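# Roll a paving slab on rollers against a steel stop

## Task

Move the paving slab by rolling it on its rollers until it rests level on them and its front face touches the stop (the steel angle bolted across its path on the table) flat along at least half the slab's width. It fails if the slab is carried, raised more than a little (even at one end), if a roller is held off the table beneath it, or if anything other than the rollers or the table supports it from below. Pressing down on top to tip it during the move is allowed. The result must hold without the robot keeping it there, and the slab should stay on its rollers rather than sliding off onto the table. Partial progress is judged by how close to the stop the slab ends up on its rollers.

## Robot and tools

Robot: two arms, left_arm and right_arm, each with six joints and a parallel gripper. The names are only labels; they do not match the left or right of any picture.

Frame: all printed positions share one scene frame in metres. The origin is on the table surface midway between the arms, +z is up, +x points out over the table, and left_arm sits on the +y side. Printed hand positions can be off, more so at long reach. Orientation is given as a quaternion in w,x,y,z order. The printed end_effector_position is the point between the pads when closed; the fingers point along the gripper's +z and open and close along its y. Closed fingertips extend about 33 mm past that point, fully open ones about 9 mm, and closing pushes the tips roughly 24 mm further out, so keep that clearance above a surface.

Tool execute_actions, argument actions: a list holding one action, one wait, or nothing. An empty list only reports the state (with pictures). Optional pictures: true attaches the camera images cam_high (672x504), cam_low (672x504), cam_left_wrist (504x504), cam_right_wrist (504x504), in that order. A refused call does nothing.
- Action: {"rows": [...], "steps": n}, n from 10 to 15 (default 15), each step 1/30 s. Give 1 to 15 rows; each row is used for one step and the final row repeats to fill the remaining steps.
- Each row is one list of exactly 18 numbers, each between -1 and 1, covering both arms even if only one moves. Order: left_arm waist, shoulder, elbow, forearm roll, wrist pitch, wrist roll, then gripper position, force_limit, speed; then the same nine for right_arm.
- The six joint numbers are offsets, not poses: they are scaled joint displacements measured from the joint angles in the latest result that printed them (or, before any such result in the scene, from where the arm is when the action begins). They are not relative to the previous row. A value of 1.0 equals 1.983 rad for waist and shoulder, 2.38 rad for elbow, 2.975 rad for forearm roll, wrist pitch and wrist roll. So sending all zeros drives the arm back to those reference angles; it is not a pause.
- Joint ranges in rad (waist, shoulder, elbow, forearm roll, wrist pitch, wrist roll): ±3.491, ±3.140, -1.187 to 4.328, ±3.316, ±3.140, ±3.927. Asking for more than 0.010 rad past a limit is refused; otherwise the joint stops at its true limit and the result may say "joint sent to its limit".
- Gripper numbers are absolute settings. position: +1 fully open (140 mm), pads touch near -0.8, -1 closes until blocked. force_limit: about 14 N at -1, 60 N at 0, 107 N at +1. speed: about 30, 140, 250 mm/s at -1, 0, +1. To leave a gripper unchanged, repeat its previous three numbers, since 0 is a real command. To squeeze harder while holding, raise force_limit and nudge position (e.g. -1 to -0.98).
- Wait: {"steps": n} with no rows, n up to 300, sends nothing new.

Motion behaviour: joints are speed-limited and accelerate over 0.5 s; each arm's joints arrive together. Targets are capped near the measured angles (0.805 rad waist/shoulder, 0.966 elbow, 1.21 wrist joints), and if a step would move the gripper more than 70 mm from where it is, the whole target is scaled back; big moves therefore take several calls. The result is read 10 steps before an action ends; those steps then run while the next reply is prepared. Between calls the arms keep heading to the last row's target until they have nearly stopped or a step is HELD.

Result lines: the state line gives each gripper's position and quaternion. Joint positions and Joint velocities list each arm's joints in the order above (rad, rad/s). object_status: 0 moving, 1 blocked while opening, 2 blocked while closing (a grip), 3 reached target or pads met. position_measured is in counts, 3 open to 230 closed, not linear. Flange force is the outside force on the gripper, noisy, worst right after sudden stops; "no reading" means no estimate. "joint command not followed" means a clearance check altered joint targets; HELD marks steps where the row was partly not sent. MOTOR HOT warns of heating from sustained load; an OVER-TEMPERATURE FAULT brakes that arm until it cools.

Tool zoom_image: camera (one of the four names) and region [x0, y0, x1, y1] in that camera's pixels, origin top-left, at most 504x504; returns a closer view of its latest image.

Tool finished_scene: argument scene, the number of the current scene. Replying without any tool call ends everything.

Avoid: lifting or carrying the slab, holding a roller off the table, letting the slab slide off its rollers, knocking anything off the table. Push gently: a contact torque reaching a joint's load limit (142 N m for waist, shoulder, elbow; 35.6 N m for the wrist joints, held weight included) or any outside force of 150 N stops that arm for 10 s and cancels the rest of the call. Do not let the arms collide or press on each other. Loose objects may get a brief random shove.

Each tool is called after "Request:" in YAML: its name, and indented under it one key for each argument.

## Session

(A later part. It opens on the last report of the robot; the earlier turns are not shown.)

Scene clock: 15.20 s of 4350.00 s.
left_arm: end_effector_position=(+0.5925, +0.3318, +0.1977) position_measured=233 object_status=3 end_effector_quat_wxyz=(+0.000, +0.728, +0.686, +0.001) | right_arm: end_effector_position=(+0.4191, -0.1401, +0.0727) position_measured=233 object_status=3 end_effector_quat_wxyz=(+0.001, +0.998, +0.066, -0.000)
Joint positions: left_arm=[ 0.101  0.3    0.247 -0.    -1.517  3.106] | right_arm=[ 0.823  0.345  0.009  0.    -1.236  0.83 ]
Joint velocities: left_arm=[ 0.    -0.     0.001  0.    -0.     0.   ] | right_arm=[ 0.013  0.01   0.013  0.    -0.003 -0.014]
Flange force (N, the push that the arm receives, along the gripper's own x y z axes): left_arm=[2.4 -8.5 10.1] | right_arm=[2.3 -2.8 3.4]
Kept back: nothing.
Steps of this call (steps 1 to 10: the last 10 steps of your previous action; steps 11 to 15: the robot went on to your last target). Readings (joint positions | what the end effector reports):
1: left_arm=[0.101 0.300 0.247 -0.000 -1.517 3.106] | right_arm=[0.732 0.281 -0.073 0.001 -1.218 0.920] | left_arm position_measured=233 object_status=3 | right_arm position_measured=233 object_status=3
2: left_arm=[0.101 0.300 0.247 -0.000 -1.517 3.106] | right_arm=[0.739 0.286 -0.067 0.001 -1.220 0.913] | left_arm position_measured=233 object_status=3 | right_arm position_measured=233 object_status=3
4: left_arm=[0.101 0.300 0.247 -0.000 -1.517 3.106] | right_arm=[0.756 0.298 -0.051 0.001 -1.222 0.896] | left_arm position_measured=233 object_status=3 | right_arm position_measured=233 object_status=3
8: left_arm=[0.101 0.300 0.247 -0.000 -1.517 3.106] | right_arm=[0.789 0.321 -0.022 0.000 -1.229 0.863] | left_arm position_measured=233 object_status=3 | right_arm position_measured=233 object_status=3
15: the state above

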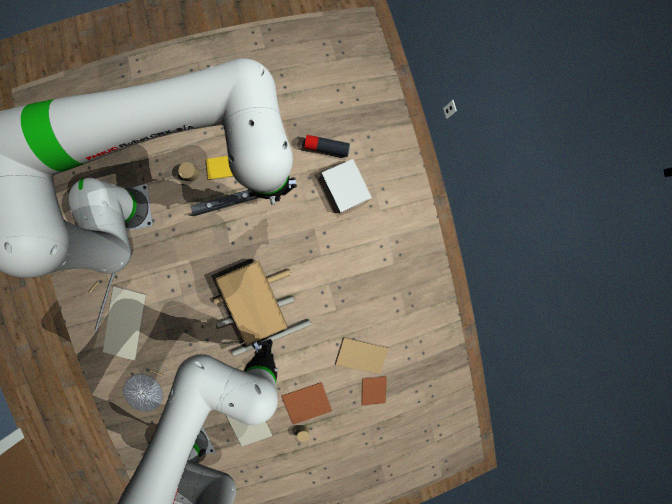

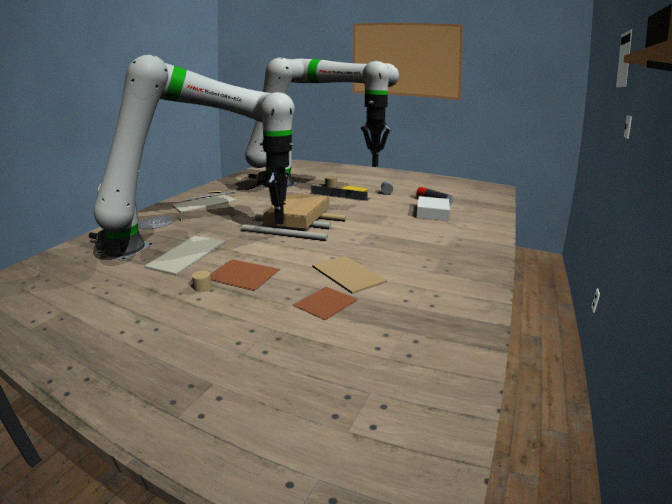

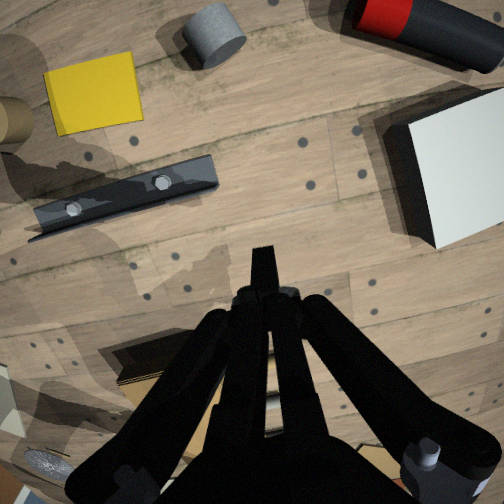

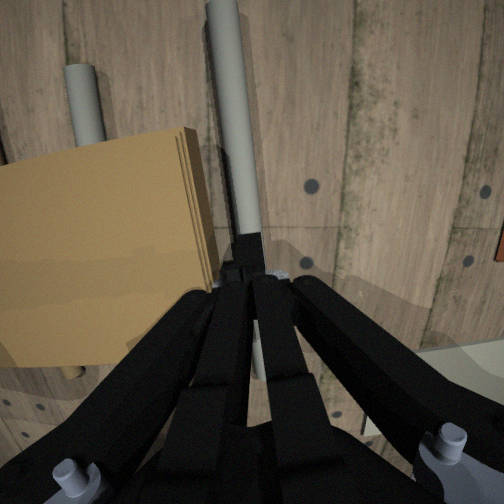

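Request:
execute_actions:
  actions:
    - {"rows":[[0,0,0,0,0,0,-1,0,0,0.01,0.01,0.012,0,-0.003,-0.007,-1,0,0],[0,0,0,0,0,0,-1,0,0,0.01,0.01,0.012,0,-0.003,-0.007,-1,0,0],[0,0,0,0,0,0,-1,0,0,0.01,0.01,0.012,0,-0.003,-0.007,-1,0,0],[0,0,0,0,0,0,-1,0,0,0.02,0.021,0.024,0,-0.006,-0.014,-1,0,0],[0,0,0,0,0,0,-1,0,0,0.02,0.021,0.024,0,-0.006,-0.014,-1,0,0],[0,0,0,0,0,0,-1,0,0,0.02,0.021,0.024,0,-0.006,-0.014,-1,0,0],[0,0,0,0,0,0,-1,0,0,0.03,0.031,0.036,0,-0.008,-0.021,-1,0,0],[0,0,0,0,0,0,-1,0,0,0.03,0.031,0.036,0,-0.008,-0.021,-1,0,0],[0,0,0,0,0,0,-1,0,0,0.03,0.031,0.036,0,-0.008,-0.021,-1,0,0],[0,0,0,0,0,0,-1,0,0,0.041,0.042,0.049,0,-0.011,-0.028,-1,0,0],[0,0,0,0,0,0,-1,0,0,0.041,0.042,0.049,0,-0.011,-0.028,-1,0,0],[0,0,0,0,0,0,-1,0,0,0.041,0.042,0.049,0,-0.011,-0.028,-1,0,0],[0,0,0,0,0,0,-1,0,0,0.051,0.052,0.061,0,-0.014,-0.035,-1,0,0]],"steps":15}

Request:
execute_actions:
  actions:
    - {"steps":20}
  pictures: true

Scene clock: 16.33 s of 4350.00 s.
left_arm: end_effector_position=(+0.5925, +0.3318, +0.1977) position_measured=233 object_status=3 end_effector_quat_wxyz=(+0.000, +0.728, +0.686, +0.001) | right_arm: end_effector_position=(+0.4178, -0.1237, +0.0733) position_measured=233 object_status=3 end_effector_quat_wxyz=(+0.001, +0.998, +0.065, -0.001)
Joint positions: left_arm=[ 0.101  0.3    0.247 -0.    -1.517  3.106] | right_arm=[ 0.844  0.366  0.039  0.    -1.246  0.808]
Joint velocities: left_arm=[-0.    -0.001  0.     0.     0.     0.   ] | right_arm=[ 0.195  0.211  0.286  0.    -0.085 -0.206]
Flange force (N, the push that the arm receives, along the gripper's own x y z axes): left_arm=[2.9 -9.1 10.7] | right_arm=[-4.5 16.6 -2.3]
Steps of this call (steps 1 to 15: the robot went on to your last target; steps 16 to 29: nothing new was sent; steps 30 to 34: the first 5 steps of this action). Readings (joint positions | what the end effector reports):
30: left_arm=[0.101 0.300 0.247 -0.000 -1.517 3.106] | right_arm=[0.824 0.346 0.010 0.000 -1.237 0.828] | left_arm position_measured=233 object_status=3 | right_arm position_measured=233 object_status=3
31: left_arm=[0.101 0.300 0.247 -0.000 -1.517 3.106] | right_arm=[0.827 0.349 0.015 0.000 -1.238 0.825] | left_arm position_measured=233 object_status=3 | right_arm position_measured=233 object_status=3
33: left_arm=[0.101 0.300 0.247 -0.000 -1.517 3.106] | right_arm=[0.838 0.360 0.030 0.000 -1.243 0.814] | left_arm position_measured=233 object_status=3 | right_arm position_measured=233 object_status=3
34: the state above

Scene clock: 17.00 s of 4350.00 s.
left_arm: end_effector_position=(+0.5925, +0.3318, +0.1977) position_measured=233 object_status=3 end_effector_quat_wxyz=(+0.000, +0.728, +0.686, +0.001) | right_arm: end_effector_position=(+0.4083, -0.0595, +0.0736) position_measured=233 object_status=3 end_effector_quat_wxyz=(+0.000, +0.998, +0.065, -0.000)
Joint positions: left_arm=[ 0.101  0.3    0.247 -0.    -1.517  3.106] | right_arm=[ 0.924  0.448  0.154  0.    -1.278  0.726]
Joint velocities: left_arm=[ 0.001 -0.     0.001 -0.     0.    -0.002] | right_arm=[ 0.001  0.001  0.001 -0.001 -0.001 -0.001]
Flange force (N, the push that the arm receives, along the gripper's own x y z axes): left_arm=[2.7 -7.9 9.2] | right_arm=[4.4 -4.3 4.3]
Kept back: nothing.
Steps of this call (steps 1 to 10: the last 10 steps of your previous action; steps 11 to 20: the robot went on to your last target). Readings (joint positions | what the end effector reports):
1: left_arm=[0.101 0.300 0.247 -0.000 -1.517 3.106] | right_arm=[0.850 0.373 0.049 0.000 -1.249 0.801] | left_arm position_measured=233 object_status=3 | right_arm position_measured=233 object_status=3
2: left_arm=[0.101 0.300 0.247 -0.000 -1.517 3.106] | right_arm=[0.856 0.379 0.057 0.000 -1.251 0.795] | left_arm position_measured=233 object_status=3 | right_arm position_measured=233 object_status=3
4: left_arm=[0.101 0.300 0.247 -0.000 -1.517 3.106] | right_arm=[0.869 0.393 0.076 0.000 -1.256 0.781] | left_arm position_measured=233 object_status=3 | right_arm position_measured=233 object_status=3
8: left_arm=[0.101 0.300 0.247 -0.000 -1.517 3.106] | right_arm=[0.896 0.420 0.114 0.000 -1.266 0.754] | left_arm position_measured=233 object_status=3 | right_arm position_measured=233 object_status=3
20: the state above

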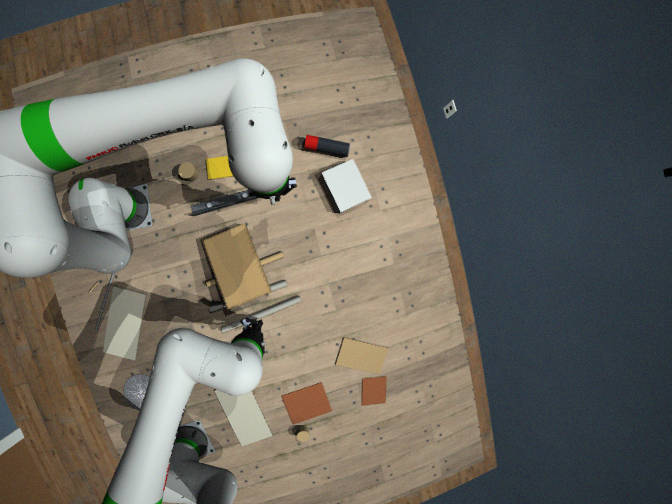

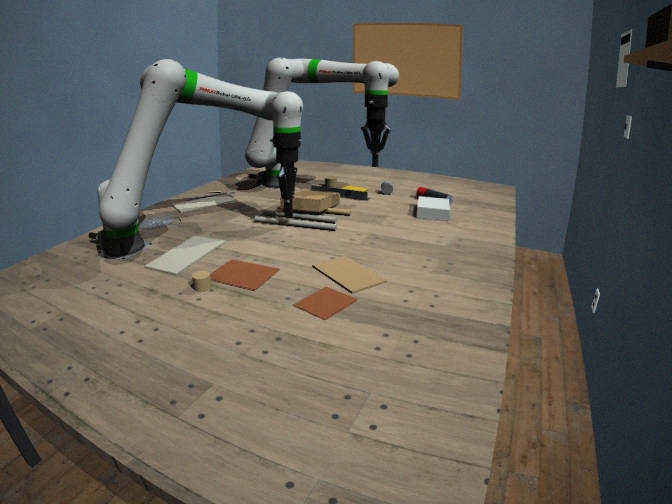

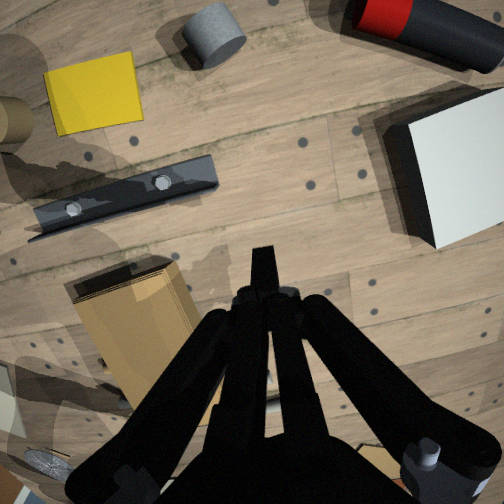

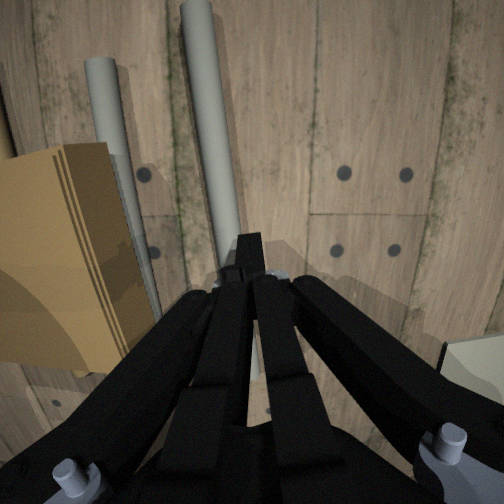

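Request:
execute_actions:
  actions:
    - {"rows":[[0,0,0,0,0,0,-1,0,0,0,0,0.05,0,-0.04,0,-1,0,0],[0,0,0,0,0,0,-1,0,0,0,0,0.05,0,-0.04,0,-1,0,0],[0,0,0,0,0,0,-1,0,0,0,0,0.05,0,-0.04,0,-1,0,0],[0,0,0,0,0,0,-1,0,0,0,0,0.05,0,-0.04,0,-1,0,0],[0,0,0,0,0,0,-1,0,0,0,0,0.05,0,-0.04,0,-1,0,0],[0,0,0,0,0,0,-1,0,0,0,0,0.05,0,-0.04,0,-1,0,0],[0,0,0,0,0,0,-1,0,0,0,0,0.05,0,-0.04,0,-1,0,0],[0,0,0,0,0,0,-1,0,0,-0.013,0.053,0.1,0,-0.045,0.009,-0.25,0,0]],"steps":15}

Request:
execute_actions:
  actions:
    - {"steps":20}
  pictures: true

Scene clock: 19.10 s of 4350.00 s.
left_arm: end_effector_position=(+0.5925, +0.3318, +0.1977) position_measured=233 object_status=3 end_effector_quat_wxyz=(+0.000, +0.728, +0.686, +0.001) | right_arm: end_effector_position=(+0.4120, -0.0539, +0.0981) position_measured=233 object_status=3 end_effector_quat_wxyz=(+0.001, +0.998, +0.065, -0.000)
Joint positions: left_arm=[ 0.101  0.3    0.247 -0.    -1.517  3.106] | right_arm=[ 0.924  0.448  0.214  0.    -1.338  0.726]
Joint velocities: left_arm=[-0.001  0.    -0.     0.     0.    -0.001] | right_arm=[-0.    -0.001  0.728  0.001 -0.703 -0.001]
Flange force (N, the push that the arm receives, along the gripper's own x y z axes): left_arm=[3.1 -7.9 8.3] | right_arm=[5.4 -5.4 15.3]
Steps of this call (steps 1 to 15: the robot went on to your last target; steps 16 to 58: nothing new was sent; steps 59 to 63: the first 5 steps of this action). Readings (joint positions | what the end effector reports):
59: left_arm=[0.101 0.300 0.247 -0.000 -1.517 3.106] | right_arm=[0.924 0.448 0.155 0.000 -1.279 0.726] | left_arm position_measured=233 object_status=3 | right_arm position_measured=233 object_status=3
60: left_arm=[0.101 0.300 0.247 -0.000 -1.517 3.106] | right_arm=[0.924 0.448 0.159 0.000 -1.284 0.726] | left_arm position_measured=233 object_status=3 | right_arm position_measured=233 object_status=3
62: left_arm=[0.101 0.300 0.247 -0.000 -1.517 3.106] | right_arm=[0.924 0.448 0.190 0.000 -1.314 0.726] | left_arm position_measured=233 object_status=3 | right_arm position_measured=233 object_status=3
63: the state above

Scene clock: 19.77 s of 4350.00 s.
left_arm: end_effector_position=(+0.5925, +0.3318, +0.1977) position_measured=233 object_status=3 end_effector_quat_wxyz=(+0.000, +0.728, +0.686, +0.001) | right_arm: end_effector_position=(+0.4481, -0.0300, +0.1086) position_measured=160 object_status=3 end_effector_quat_wxyz=(+0.001, +0.998, +0.065, -0.001)
Joint positions: left_arm=[ 0.101  0.3    0.247 -0.    -1.517  3.106] | right_arm=[ 0.898  0.553  0.392  0.    -1.412  0.752]
Joint velocities: left_arm=[ 0.  0. -0. -0. -0. -0.] | right_arm=[ 0.001  0.001  0.002 -0.001 -0.001 -0.   ]
Flange force (N, the push that the arm receives, along the gripper's own x y z axes): left_arm=[4.8 -14.7 11.2] | right_arm=[2.9 -2.7 4.0]
Kept back: nothing.
Steps of this call (steps 1 to 10: the last 10 steps of your previous action; steps 11 to 20: the robot went on to your last target). Readings (joint positions | what the end effector reports):
1: left_arm=[0.101 0.300 0.247 -0.000 -1.517 3.106] | right_arm=[0.924 0.448 0.236 0.000 -1.360 0.726] | left_arm position_measured=233 object_status=3 | right_arm position_measured=233 object_status=3
2: left_arm=[0.101 0.300 0.247 -0.000 -1.517 3.106] | right_arm=[0.924 0.448 0.254 0.000 -1.377 0.726] | left_arm position_measured=233 object_status=3 | right_arm position_measured=233 object_status=3
4: left_arm=[0.101 0.300 0.247 -0.000 -1.517 3.106] | right_arm=[0.924 0.451 0.279 0.000 -1.395 0.726] | left_arm position_measured=233 object_status=3 | right_arm position_measured=233 object_status=0
8: left_arm=[0.101 0.300 0.247 -0.000 -1.517 3.106] | right_arm=[0.908 0.516 0.358 0.000 -1.407 0.743] | left_arm position_measured=233 object_status=3 | right_arm position_measured=198 object_status=0
20: the state above

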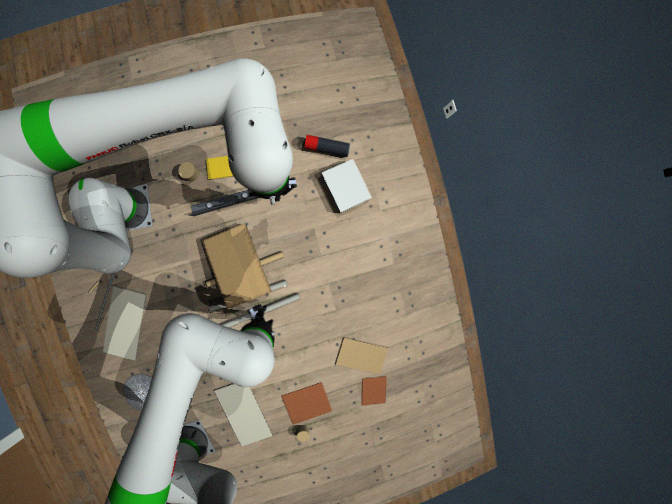

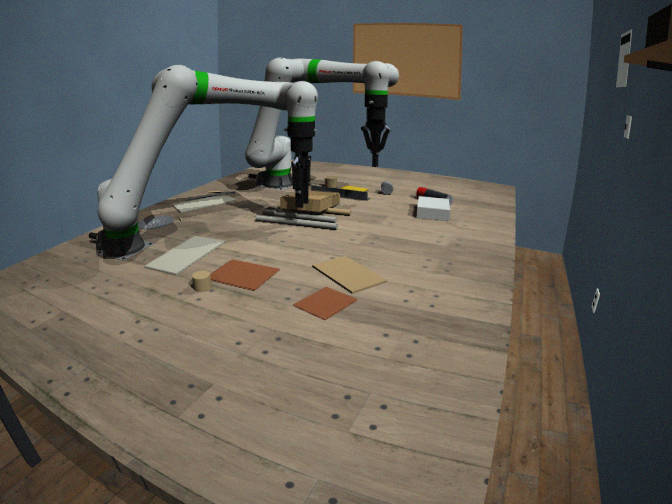

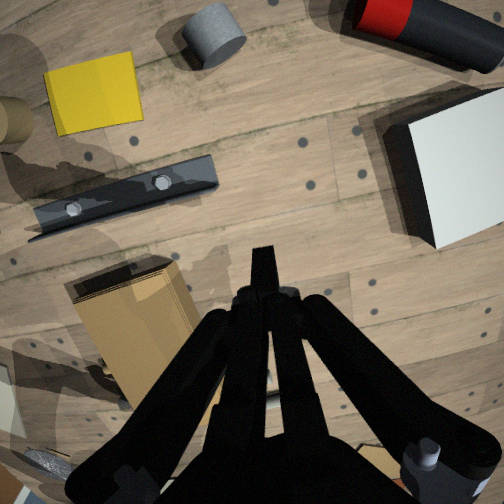

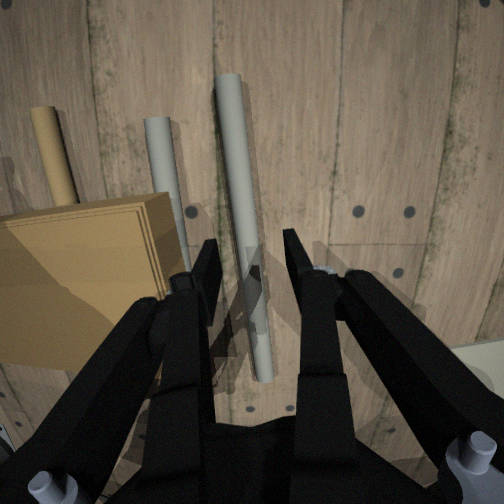

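Request:
execute_actions:
  actions:
    - {"rows":[[0,0,0,0,0,0,-1,0,0,0,0,0,0,0,0.04,-0.25,0,0],[0,0,0,0,0,0,-1,0,0,0,0,0,0,0,0.04,-0.25,0,0],[0,0,0,0,0,0,-1,0,0,0,0,0,0,0,0.04,-0.25,0,0],[0,0,0,0,0,0,-1,0,0,0.014,-0.032,0,0.036,0.04,-0.25,0,0]],"steps":15}

Request:
execute_actions:
  actions:
    - {"steps":15}
  pictures: true

Request:
zoom_image:
  camera: "cam_low"
  region: [230, 160, 390, 250]


Scene clock: 20.27 s of 4350.00 s.
left_arm: end_effector_position=(+0.5925, +0.3318, +0.1977) position_measured=233 object_status=3 end_effector_quat_wxyz=(+0.000, +0.728, +0.686, +0.001) | right_arm: end_effector_position=(+0.4481, -0.0300, +0.1085) position_measured=160 object_status=3 end_effector_quat_wxyz=(+0.001, +0.998, +0.065, -0.001)
Joint positions: left_arm=[ 0.101  0.3    0.247 -0.    -1.517  3.106] | right_arm=[ 0.898  0.553  0.392  0.    -1.412  0.752]
Joint velocities: left_arm=[ 0.     0.001  0.001  0.     0.001 -0.001] | right_arm=[ 0.001  0.    -0.     0.001 -0.    -0.001]
Flange force (N, the push that the arm receives, along the gripper's own x y z axes): left_arm=[3.4 -10.6 9.7] | right_arm=[1.0 -1.0 4.3]
Kept back: nothing.
Steps of this call (steps 1 to 15: the robot went on to your last target). Readings (joint positions | what the end effector reports):
1: left_arm=[0.101 0.300 0.247 -0.000 -1.517 3.106] | right_arm=[0.898 0.553 0.392 0.000 -1.412 0.752] | left_arm position_measured=233 object_status=3 | right_arm position_measured=160 object_status=3
2: left_arm=[0.101 0.300 0.247 -0.000 -1.517 3.106] | right_arm=[0.898 0.553 0.392 0.000 -1.412 0.752] | left_arm position_measured=233 object_status=3 | right_arm position_measured=160 object_status=3
4: left_arm=[0.101 0.300 0.247 -0.000 -1.517 3.106] | right_arm=[0.898 0.553 0.392 0.000 -1.412 0.752] | left_arm position_measured=233 object_status=3 | right_arm position_measured=160 object_status=3
8: left_arm=[0.101 0.300 0.247 -0.000 -1.517 3.106] | right_arm=[0.898 0.553 0.392 0.000 -1.412 0.752] | left_arm position_measured=233 object_status=3 | right_arm position_measured=160 object_status=3
15: the state above
All arms were judged still, so your last target was given up. Only a new action makes them travel on or press farther. Fingers that are still opening or closing keep moving.

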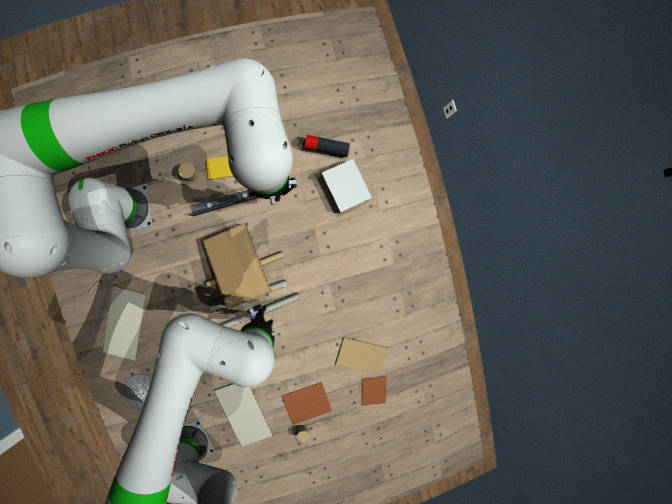

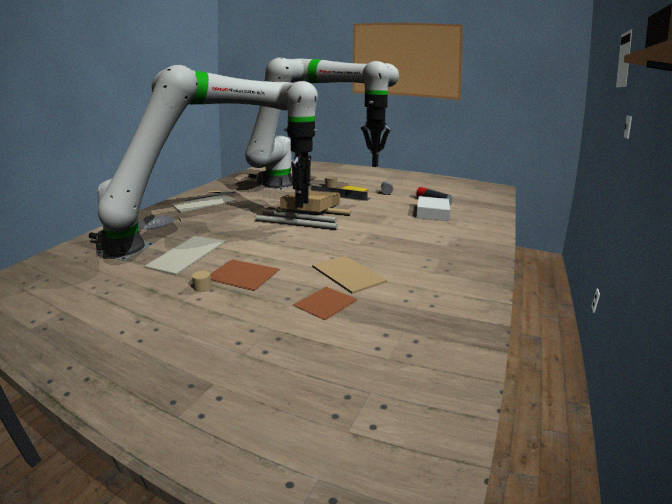

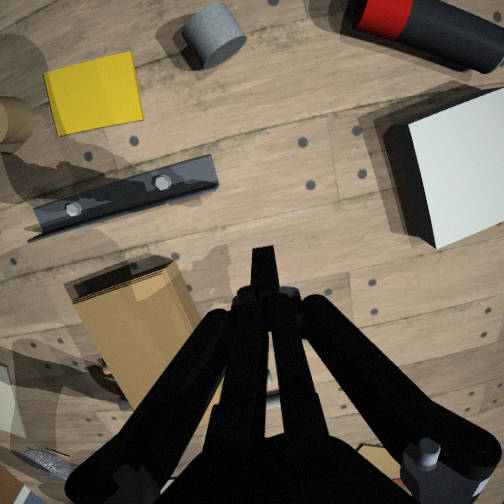

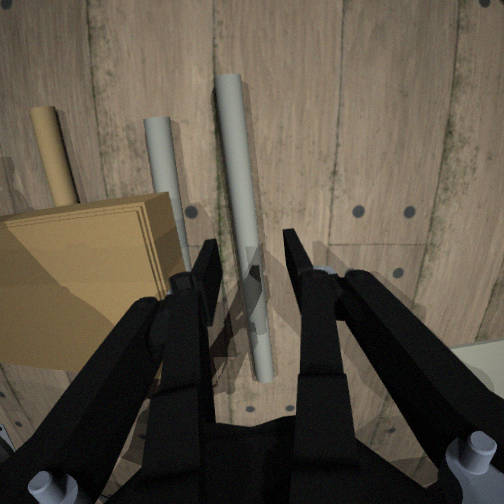

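Region (230, 160, 390, 250) of cam_low's 672x504 image, scaled by 3.150, with more detail than that image has; it fills the top 284 rows of this view, and the rest is white.

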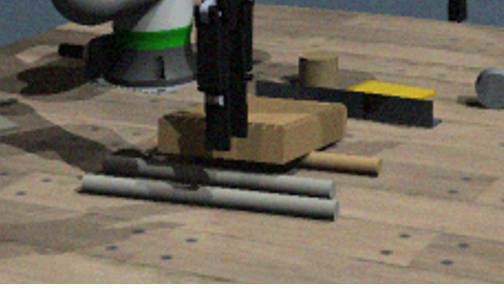

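Request:
execute_actions:
  actions:
    - {"rows":[[0,0,0,0,0,0,-1,0,0,0,0,0,0,0,0.04,-0.35,0,0],[0,0,0,0,0,0,-1,0,0,0,0,0,0,0,0.04,-0.35,0,0],[0,0,0,0,0,0,-1,0,0,0,0,0,0,0,0.04,-0.35,0,0],[0,0,0,0,0,0,-1,0,0,0,0.014,-0.032,0,0.036,0.04,-0.35,0,0]],"steps":15}

Request:
execute_actions:
  actions:
    - {"steps":15}
  pictures: true

Scene clock: 20.97 s of 4350.00 s.
left_arm: end_effector_position=(+0.5925, +0.3318, +0.1977) position_measured=233 object_status=3 end_effector_quat_wxyz=(+0.000, +0.728, +0.686, +0.001) | right_arm: end_effector_position=(+0.4485, -0.0295, +0.1078) position_measured=173 object_status=0 end_effector_quat_wxyz=(+0.000, +0.995, +0.100, -0.000)
Joint positions: left_arm=[ 0.101  0.3    0.247 -0.    -1.517  3.106] | right_arm=[ 0.898  0.554  0.391  0.    -1.409  0.822]
Joint velocities: left_arm=[-0.    -0.001 -0.001  0.     0.001  0.001] | right_arm=[ 0.001  0.031 -0.094  0.     0.202  0.677]
Flange force (N, the push that the arm receives, along the gripper's own x y z axes): left_arm=[3.6 -10.7 9.9] | right_arm=[6.0 -4.1 -6.3]
Steps of this call (steps 1 to 16: nothing new was sent; steps 17 to 21: the first 5 steps of this action). Readings (joint positions | what the end effector reports):
17: left_arm=[0.101 0.300 0.247 -0.000 -1.517 3.106] | right_arm=[0.898 0.553 0.392 0.000 -1.412 0.753] | left_arm position_measured=233 object_status=3 | right_arm position_measured=160 object_status=0
18: left_arm=[0.101 0.300 0.247 -0.000 -1.517 3.106] | right_arm=[0.898 0.553 0.392 0.000 -1.412 0.759] | left_arm position_measured=233 object_status=3 | right_arm position_measured=165 object_status=0
20: left_arm=[0.101 0.300 0.247 -0.000 -1.517 3.106] | right_arm=[0.898 0.553 0.392 0.000 -1.412 0.797] | left_arm position_measured=233 object_status=3 | right_arm position_measured=173 object_status=0
21: the state above

Scene clock: 21.47 s of 4350.00 s.
left_arm: end_effector_position=(+0.5925, +0.3318, +0.1977) position_measured=233 object_status=3 end_effector_quat_wxyz=(+0.000, +0.728, +0.686, +0.001) | right_arm: end_effector_position=(+0.4489, -0.0290, +0.0588) position_measured=173 object_status=3 end_effector_quat_wxyz=(-0.000, +0.992, +0.124, +0.000)
Joint positions: left_arm=[ 0.101  0.3    0.247 -0.    -1.517  3.106] | right_arm=[ 0.898  0.581  0.316  0.    -1.305  0.871]
Joint velocities: left_arm=[-0.     0.    -0.     0.    -0.001 -0.001] | right_arm=[ 0.001 -0.     0.    -0.     0.001 -0.   ]
Flange force (N, the push that the arm receives, along the gripper's own x y z axes): left_arm=[2.2 -8.8 9.7] | right_arm=[3.1 -2.5 4.2]
Kept back: nothing.
Steps of this call (steps 1 to 10: the last 10 steps of your previous action; steps 11 to 15: the robot went on to your last target). Readings (joint positions | what the end effector reports):
1: left_arm=[0.101 0.300 0.247 -0.000 -1.517 3.106] | right_arm=[0.898 0.556 0.385 0.000 -1.398 0.842] | left_arm position_measured=233 object_status=3 | right_arm position_measured=173 object_status=0
2: left_arm=[0.101 0.300 0.247 -0.000 -1.517 3.106] | right_arm=[0.898 0.561 0.371 0.000 -1.378 0.855] | left_arm position_measured=233 object_status=3 | right_arm position_measured=173 object_status=0
4: left_arm=[0.101 0.300 0.247 -0.000 -1.517 3.106] | right_arm=[0.898 0.574 0.336 0.000 -1.332 0.868] | left_arm position_measured=233 object_status=3 | right_arm position_measured=173 object_status=0
8: left_arm=[0.101 0.300 0.247 -0.000 -1.517 3.106] | right_arm=[0.898 0.580 0.317 0.000 -1.306 0.871] | left_arm position_measured=233 object_status=3 | right_arm position_measured=173 object_status=0
15: the state above

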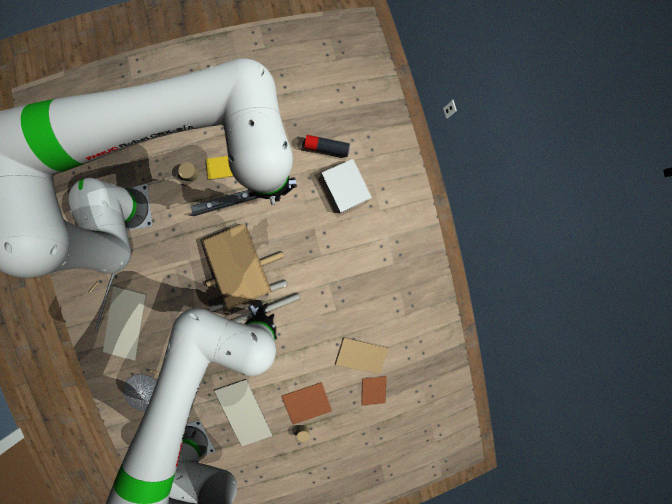

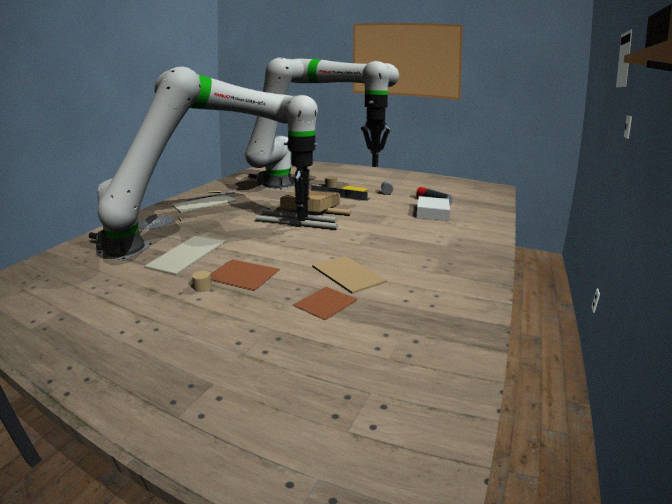

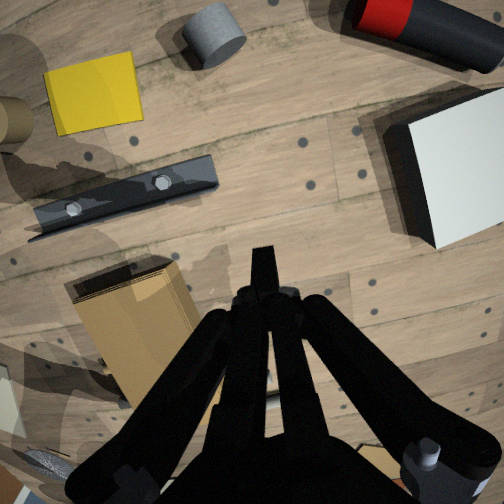

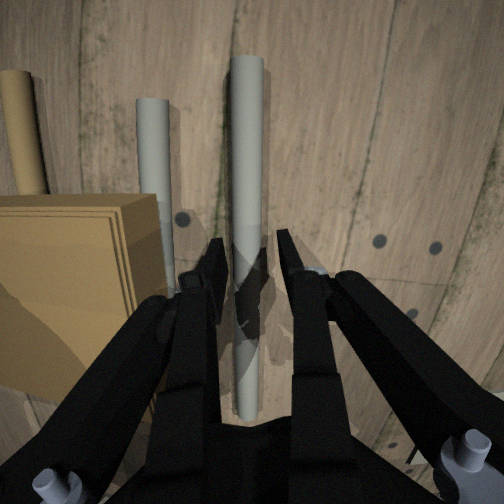

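Request:
execute_actions:
  actions:
    - {"rows":[[0,0,0,0,0,0,-1,0,0,0,0.0056,-0.0128,0,0.0138,0,-0.35,0,0],[0,0,0,0,0,0,-1,0,0,0,0.0056,-0.0128,0,0.0138,0,-0.35,0,0],[0,0,0,0,0,0,-1,0,0,0,0.0056,-0.0128,0,0.0138,0,-0.35,0,0],[0,0,0,0,0,0,-1,0,0,0,0.0056,-0.0128,0,0.0138,0,-0.35,0,0],[0,0,0,0,0,0,-1,0,0,0,0.0056,-0.0128,0,0.0138,0,-0.35,0,0],[0,0,0,0,0,0,-1,0,0,0,0.0056,-0.0128,0,0.0138,0,-0.35,0,0],[0,0,0,0,0,0,-1,0,0,0,0.0056,-0.0128,0,0.0138,0,-0.35,0,0],[0,0,0,0,0,0,-1,0,0,0,0.0056,-0.0128,0,0.0138,0,-1,0,0]],"steps":15}

Request:
execute_actions:
  actions:
    - {"steps":20}
  pictures: true

Scene clock: 22.27 s of 4350.00 s.
left_arm: end_effector_position=(+0.5925, +0.3318, +0.1977) position_measured=233 object_status=3 end_effector_quat_wxyz=(+0.000, +0.728, +0.686, +0.001) | right_arm: end_effector_position=(+0.4481, -0.0301, +0.0418) position_measured=173 object_status=3 end_effector_quat_wxyz=(+0.000, +0.992, +0.124, +0.000)
Joint positions: left_arm=[ 0.101  0.3    0.247 -0.    -1.517  3.106] | right_arm=[ 0.898  0.591  0.29   0.    -1.27   0.871]
Joint velocities: left_arm=[-0.     0.     0.     0.    -0.001  0.001] | right_arm=[ 0.     0.029 -0.093  0.     0.131  0.001]
Flange force (N, the push that the arm receives, along the gripper's own x y z axes): left_arm=[4.3 -10.5 9.8] | right_arm=[5.3 -2.1 18.5]
Steps of this call (steps 1 to 15: the robot went on to your last target; steps 16 to 19: nothing new was sent; steps 20 to 24: the first 5 steps of this action). Readings (joint positions | what the end effector reports):
20: left_arm=[0.101 0.300 0.247 -0.000 -1.517 3.106] | right_arm=[0.898 0.581 0.316 0.000 -1.304 0.871] | left_arm position_measured=233 object_status=3 | right_arm position_measured=173 object_status=3
21: left_arm=[0.101 0.300 0.247 -0.000 -1.517 3.106] | right_arm=[0.898 0.582 0.312 0.000 -1.298 0.871] | left_arm position_measured=233 object_status=3 | right_arm position_measured=173 object_status=3
23: left_arm=[0.101 0.300 0.247 -0.000 -1.517 3.106] | right_arm=[0.898 0.589 0.295 0.000 -1.277 0.871] | left_arm position_measured=233 object_status=3 | right_arm position_measured=173 object_status=3
24: the state above

Scene clock: 22.93 s of 4350.00 s.
left_arm: end_effector_position=(+0.5925, +0.3318, +0.1977) position_measured=233 object_status=3 end_effector_quat_wxyz=(+0.000, +0.728, +0.686, +0.001) | right_arm: end_effector_position=(+0.4481, -0.0301, +0.0392) position_measured=203 object_status=2 end_effector_quat_wxyz=(-0.000, +0.992, +0.124, +0.000)
Joint positions: left_arm=[ 0.101  0.3    0.247 -0.    -1.517  3.106] | right_arm=[ 0.898  0.592  0.286  0.    -1.264  0.871]
Joint velocities: left_arm=[-0.  0. -0.  0. -0. -0.] | right_arm=[ 0.001 -0.001  0.002 -0.001 -0.002 -0.   ]
Flange force (N, the push that the arm receives, along the gripper's own x y z axes): left_arm=[4.9 -12.4 10.2] | right_arm=[1.3 -2.8 -15.9]
Kept back: nothing.
Steps of this call (steps 1 to 10: the last 10 steps of your previous action; steps 11 to 15: the robot went on to your last target; steps 16 to 20: nothing new was sent). Readings (joint positions | what the end effector reports):
1: left_arm=[0.101 0.300 0.247 -0.000 -1.517 3.106] | right_arm=[0.898 0.591 0.288 0.000 -1.267 0.871] | left_arm position_measured=233 object_status=3 | right_arm position_measured=173 object_status=3
2: left_arm=[0.101 0.300 0.247 -0.000 -1.517 3.106] | right_arm=[0.898 0.591 0.287 0.000 -1.266 0.871] | left_arm position_measured=233 object_status=3 | right_arm position_measured=173 object_status=3
4: left_arm=[0.101 0.300 0.247 -0.000 -1.517 3.106] | right_arm=[0.898 0.592 0.286 0.000 -1.265 0.871] | left_arm position_measured=233 object_status=3 | right_arm position_measured=178 object_status=0
8: left_arm=[0.101 0.300 0.247 -0.000 -1.517 3.106] | right_arm=[0.898 0.592 0.286 0.000 -1.264 0.871] | left_arm position_measured=233 object_status=3 | right_arm position_measured=203 object_status=0
20: the state above
All arms were judged still, so your last target was given up. Only a new action makes them travel on or press farther. Fingers that are still opening or closing keep moving.

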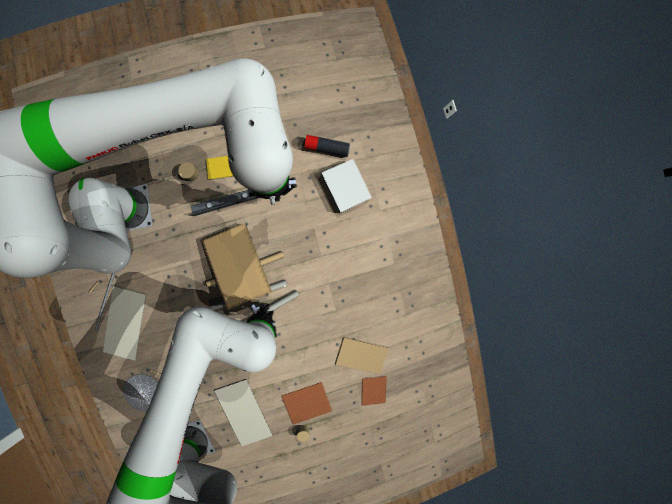

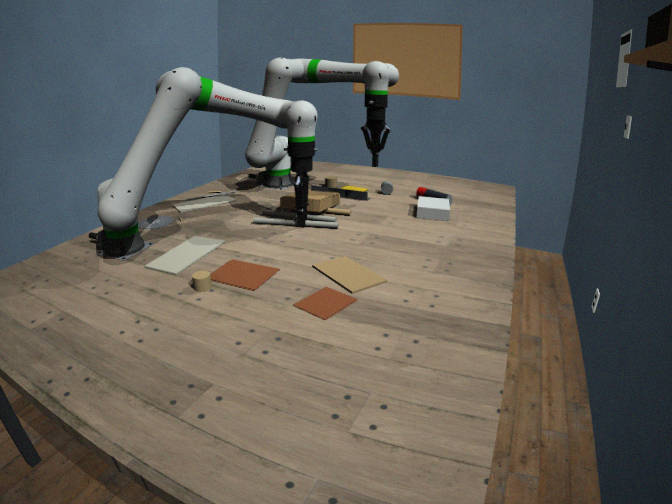

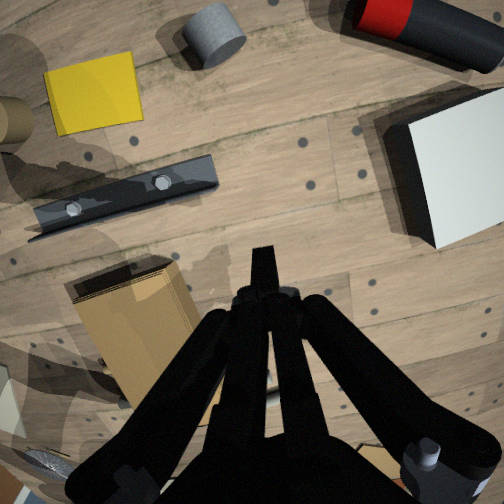

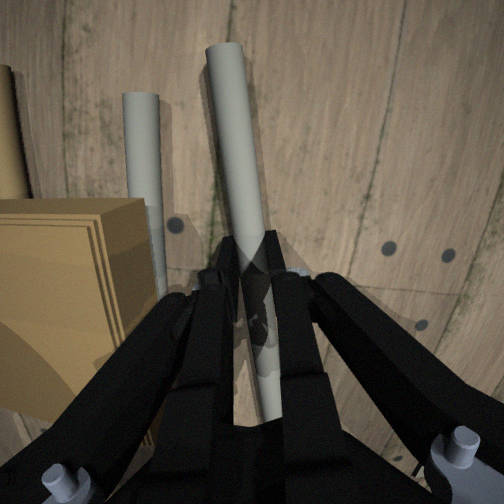

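Request:
execute_actions:
  actions:
    - {"rows":[[0,0,0,0,0,0,-1,0,0,0,0.002,0,0,0,0,-0.35,0,0],[0,0,0,0,0,0,-1,0,0,0,0,0,0,0,0,-0.35,0,0],[0,0,0,0,0,0,-1,0,0,0,0,0,0,0,0,-0.35,0,0],[0,0,0,0,0,0,-1,0,0,0,0,0,0,0,0,-0.35,0,0],[0,0,0,0,0,0,-1,0,0,0,0,0,0,0,0,-0.35,0,0],[0.25,0,0.1,0,-0.08,0,-1,0,0,0,-0.02,0.06,0,-0.06,0,-0.35,0,0]],"steps":15}

Request:
execute_actions:
  actions:
    - {"rows":[[0.25,0,0.1,0,-0.08,0,-1,0,0,-0.45,-0.15,0.05,0,-0.14,0,-0.35,0,0]],"steps":15}

Request:
execute_actions:
  actions:
    - {"steps":30}
  pictures: true

Scene clock: 24.90 s of 4350.00 s.
left_arm: end_effector_position=(+0.5925, +0.3318, +0.1977) position_measured=233 object_status=3 end_effector_quat_wxyz=(+0.000, +0.728, +0.686, +0.001) | right_arm: end_effector_position=(+0.4478, -0.0304, +0.0383) position_measured=176 object_status=0 end_effector_quat_wxyz=(+0.000, +0.992, +0.124, -0.000)
Joint positions: left_arm=[ 0.101  0.3    0.247 -0.    -1.517  3.106] | right_arm=[ 0.898  0.593  0.285  0.    -1.264  0.871]
Joint velocities: left_arm=[-0.     0.001  0.002 -0.    -0.001  0.   ] | right_arm=[-0.001 -0.009 -0.     0.001  0.001  0.   ]
Flange force (N, the push that the arm receives, along the gripper's own x y z axes): left_arm=[4.9 -10.8 9.8] | right_arm=[0.5 -4.0 6.7]
Steps of this call (steps 1 to 54: nothing new was sent; steps 55 to 59: the first 5 steps of this action). Readings (joint positions | what the end effector reports):
55: left_arm=[0.101 0.300 0.247 -0.000 -1.517 3.106] | right_arm=[0.898 0.592 0.286 0.000 -1.264 0.871] | left_arm position_measured=233 object_status=3 | right_arm position_measured=203 object_status=0
56: left_arm=[0.101 0.300 0.247 -0.000 -1.517 3.106] | right_arm=[0.898 0.593 0.286 0.000 -1.264 0.871] | left_arm position_measured=233 object_status=3 | right_arm position_measured=203 object_status=0
58: left_arm=[0.101 0.300 0.247 -0.000 -1.517 3.106] | right_arm=[0.898 0.593 0.285 0.000 -1.264 0.871] | left_arm position_measured=233 object_status=3 | right_arm position_measured=183 object_status=0
59: the state above

Scene clock: 25.40 s of 4350.00 s.
left_arm: end_effector_position=(+0.6100, +0.4858, +0.2544) position_measured=233 object_status=3 end_effector_quat_wxyz=(+0.000, +0.627, +0.779, +0.001) | right_arm: end_effector_position=(+0.4688, -0.0555, +0.1392) position_measured=173 object_status=3 end_effector_quat_wxyz=(-0.001, +0.995, +0.100, +0.001)
Joint positions: left_arm=[ 0.376  0.3    0.379 -0.001 -1.649  3.106] | right_arm=[ 0.849  0.534  0.435  0.    -1.469  0.871]
Joint velocities: left_arm=[ 0.653  0.001  0.313  0.    -0.312 -0.   ] | right_arm=[-0.641 -0.231  0.085  0.    -0.294  0.   ]
Flange force (N, the push that the arm receives, along the gripper's own x y z axes): left_arm=[3.1 -2.9 6.1] | right_arm=[-0.4 -21.2 8.6]
Steps of this call (steps 1 to 10: the last 10 steps of your previous action; steps 11 to 15: the first 5 steps of this action, its rows measured from where the robot was after step 10). Readings (joint positions | what the end effector reports):
10: left_arm=[0.266 0.300 0.326 -0.001 -1.596 3.106] | right_arm=[0.898 0.553 0.425 0.000 -1.437 0.871] | left_arm position_measured=233 object_status=3 | right_arm position_measured=173 object_status=3
11: left_arm=[0.288 0.300 0.337 -0.001 -1.607 3.106] | right_arm=[0.898 0.553 0.427 0.000 -1.440 0.871] | left_arm position_measured=233 object_status=3 | right_arm position_measured=173 object_status=3
12: left_arm=[0.310 0.300 0.348 -0.001 -1.617 3.106] | right_arm=[0.894 0.551 0.428 0.000 -1.444 0.871] | left_arm position_measured=233 object_status=3 | right_arm position_measured=173 object_status=3
14: left_arm=[0.354 0.300 0.369 -0.001 -1.639 3.106] | right_arm=[0.869 0.541 0.432 0.000 -1.459 0.871] | left_arm position_measured=233 object_status=3 | right_arm position_measured=173 object_status=3
15: the state above

Scene clock: 26.40 s of 4350.00 s.
left_arm: end_effector_position=(+0.5535, +0.6894, +0.3327) position_measured=233 object_status=3 end_effector_quat_wxyz=(+0.000, +0.466, +0.885, +0.001) | right_arm: end_effector_position=(+0.5443, -0.4273, +0.2893) position_measured=173 object_status=3 end_effector_quat_wxyz=(-0.001, +0.981, -0.194, +0.002)
Joint positions: left_arm=[ 0.762  0.3    0.564 -0.001 -1.834  3.106] | right_arm=[ 0.258  0.338  0.512  0.    -1.739  0.871]
Joint velocities: left_arm=[ 0.     0.     0.001 -0.     0.     0.   ] | right_arm=[-0.598 -0.197  0.075  0.001 -0.271  0.   ]
Flange force (N, the push that the arm receives, along the gripper's own x y z axes): left_arm=[3.9 -9.8 12.5] | right_arm=[6.5 -6.8 0.7]
Kept back: nothing.
Steps of this call (steps 1 to 10: the last 10 steps of your previous action; steps 11 to 30: the robot went on to your last target). Readings (joint positions | what the end effector reports):
1: left_arm=[0.398 0.300 0.390 -0.001 -1.660 3.106] | right_arm=[0.827 0.526 0.438 0.000 -1.479 0.871] | left_arm position_measured=233 object_status=3 | right_arm position_measured=173 object_status=3
2: left_arm=[0.421 0.300 0.401 -0.001 -1.671 3.106] | right_arm=[0.808 0.519 0.441 0.000 -1.488 0.871] | left_arm position_measured=233 object_status=3 | right_arm position_measured=173 object_status=3
4: left_arm=[0.465 0.300 0.422 -0.001 -1.692 3.106] | right_arm=[0.770 0.507 0.446 0.000 -1.506 0.871] | left_arm position_measured=233 object_status=3 | right_arm position_measured=173 object_status=3
8: left_arm=[0.554 0.300 0.465 -0.001 -1.735 3.106] | right_arm=[0.692 0.481 0.456 0.000 -1.541 0.871] | left_arm position_measured=233 object_status=3 | right_arm position_measured=173 object_status=3
30: the state above

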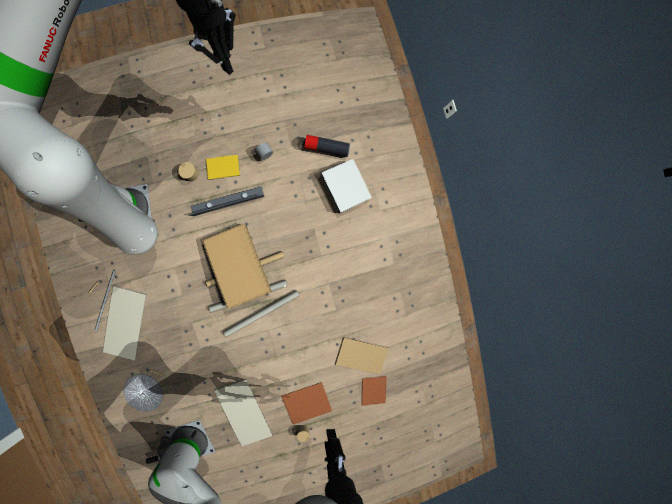

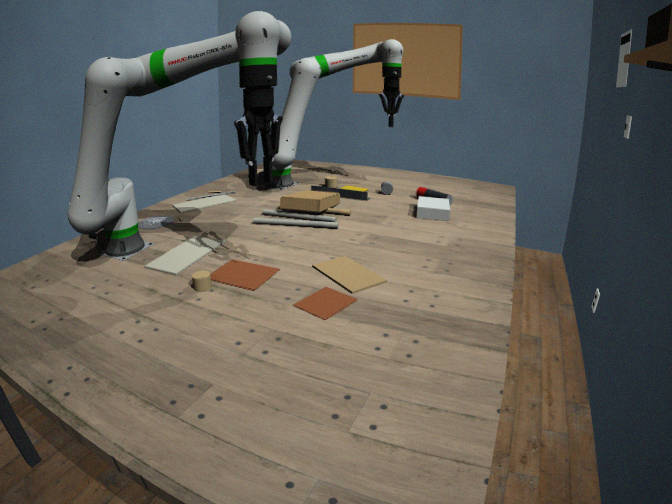

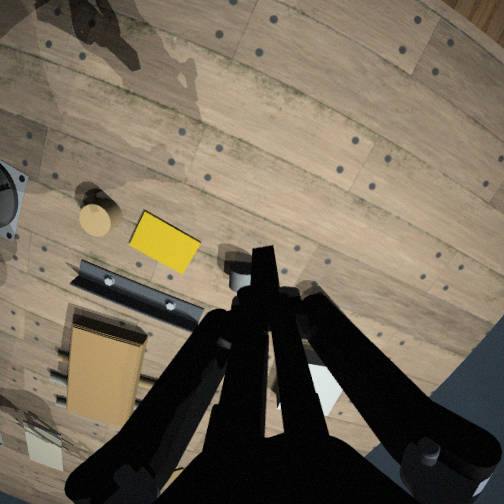

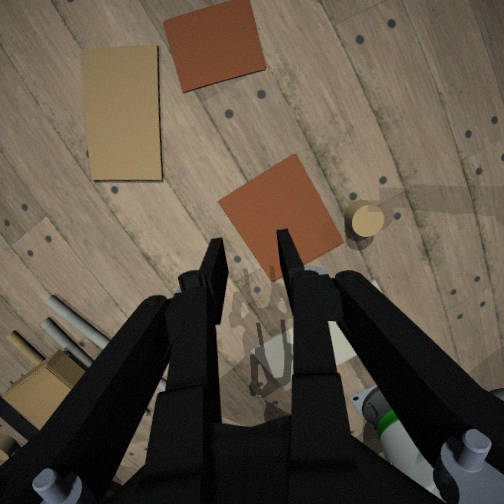

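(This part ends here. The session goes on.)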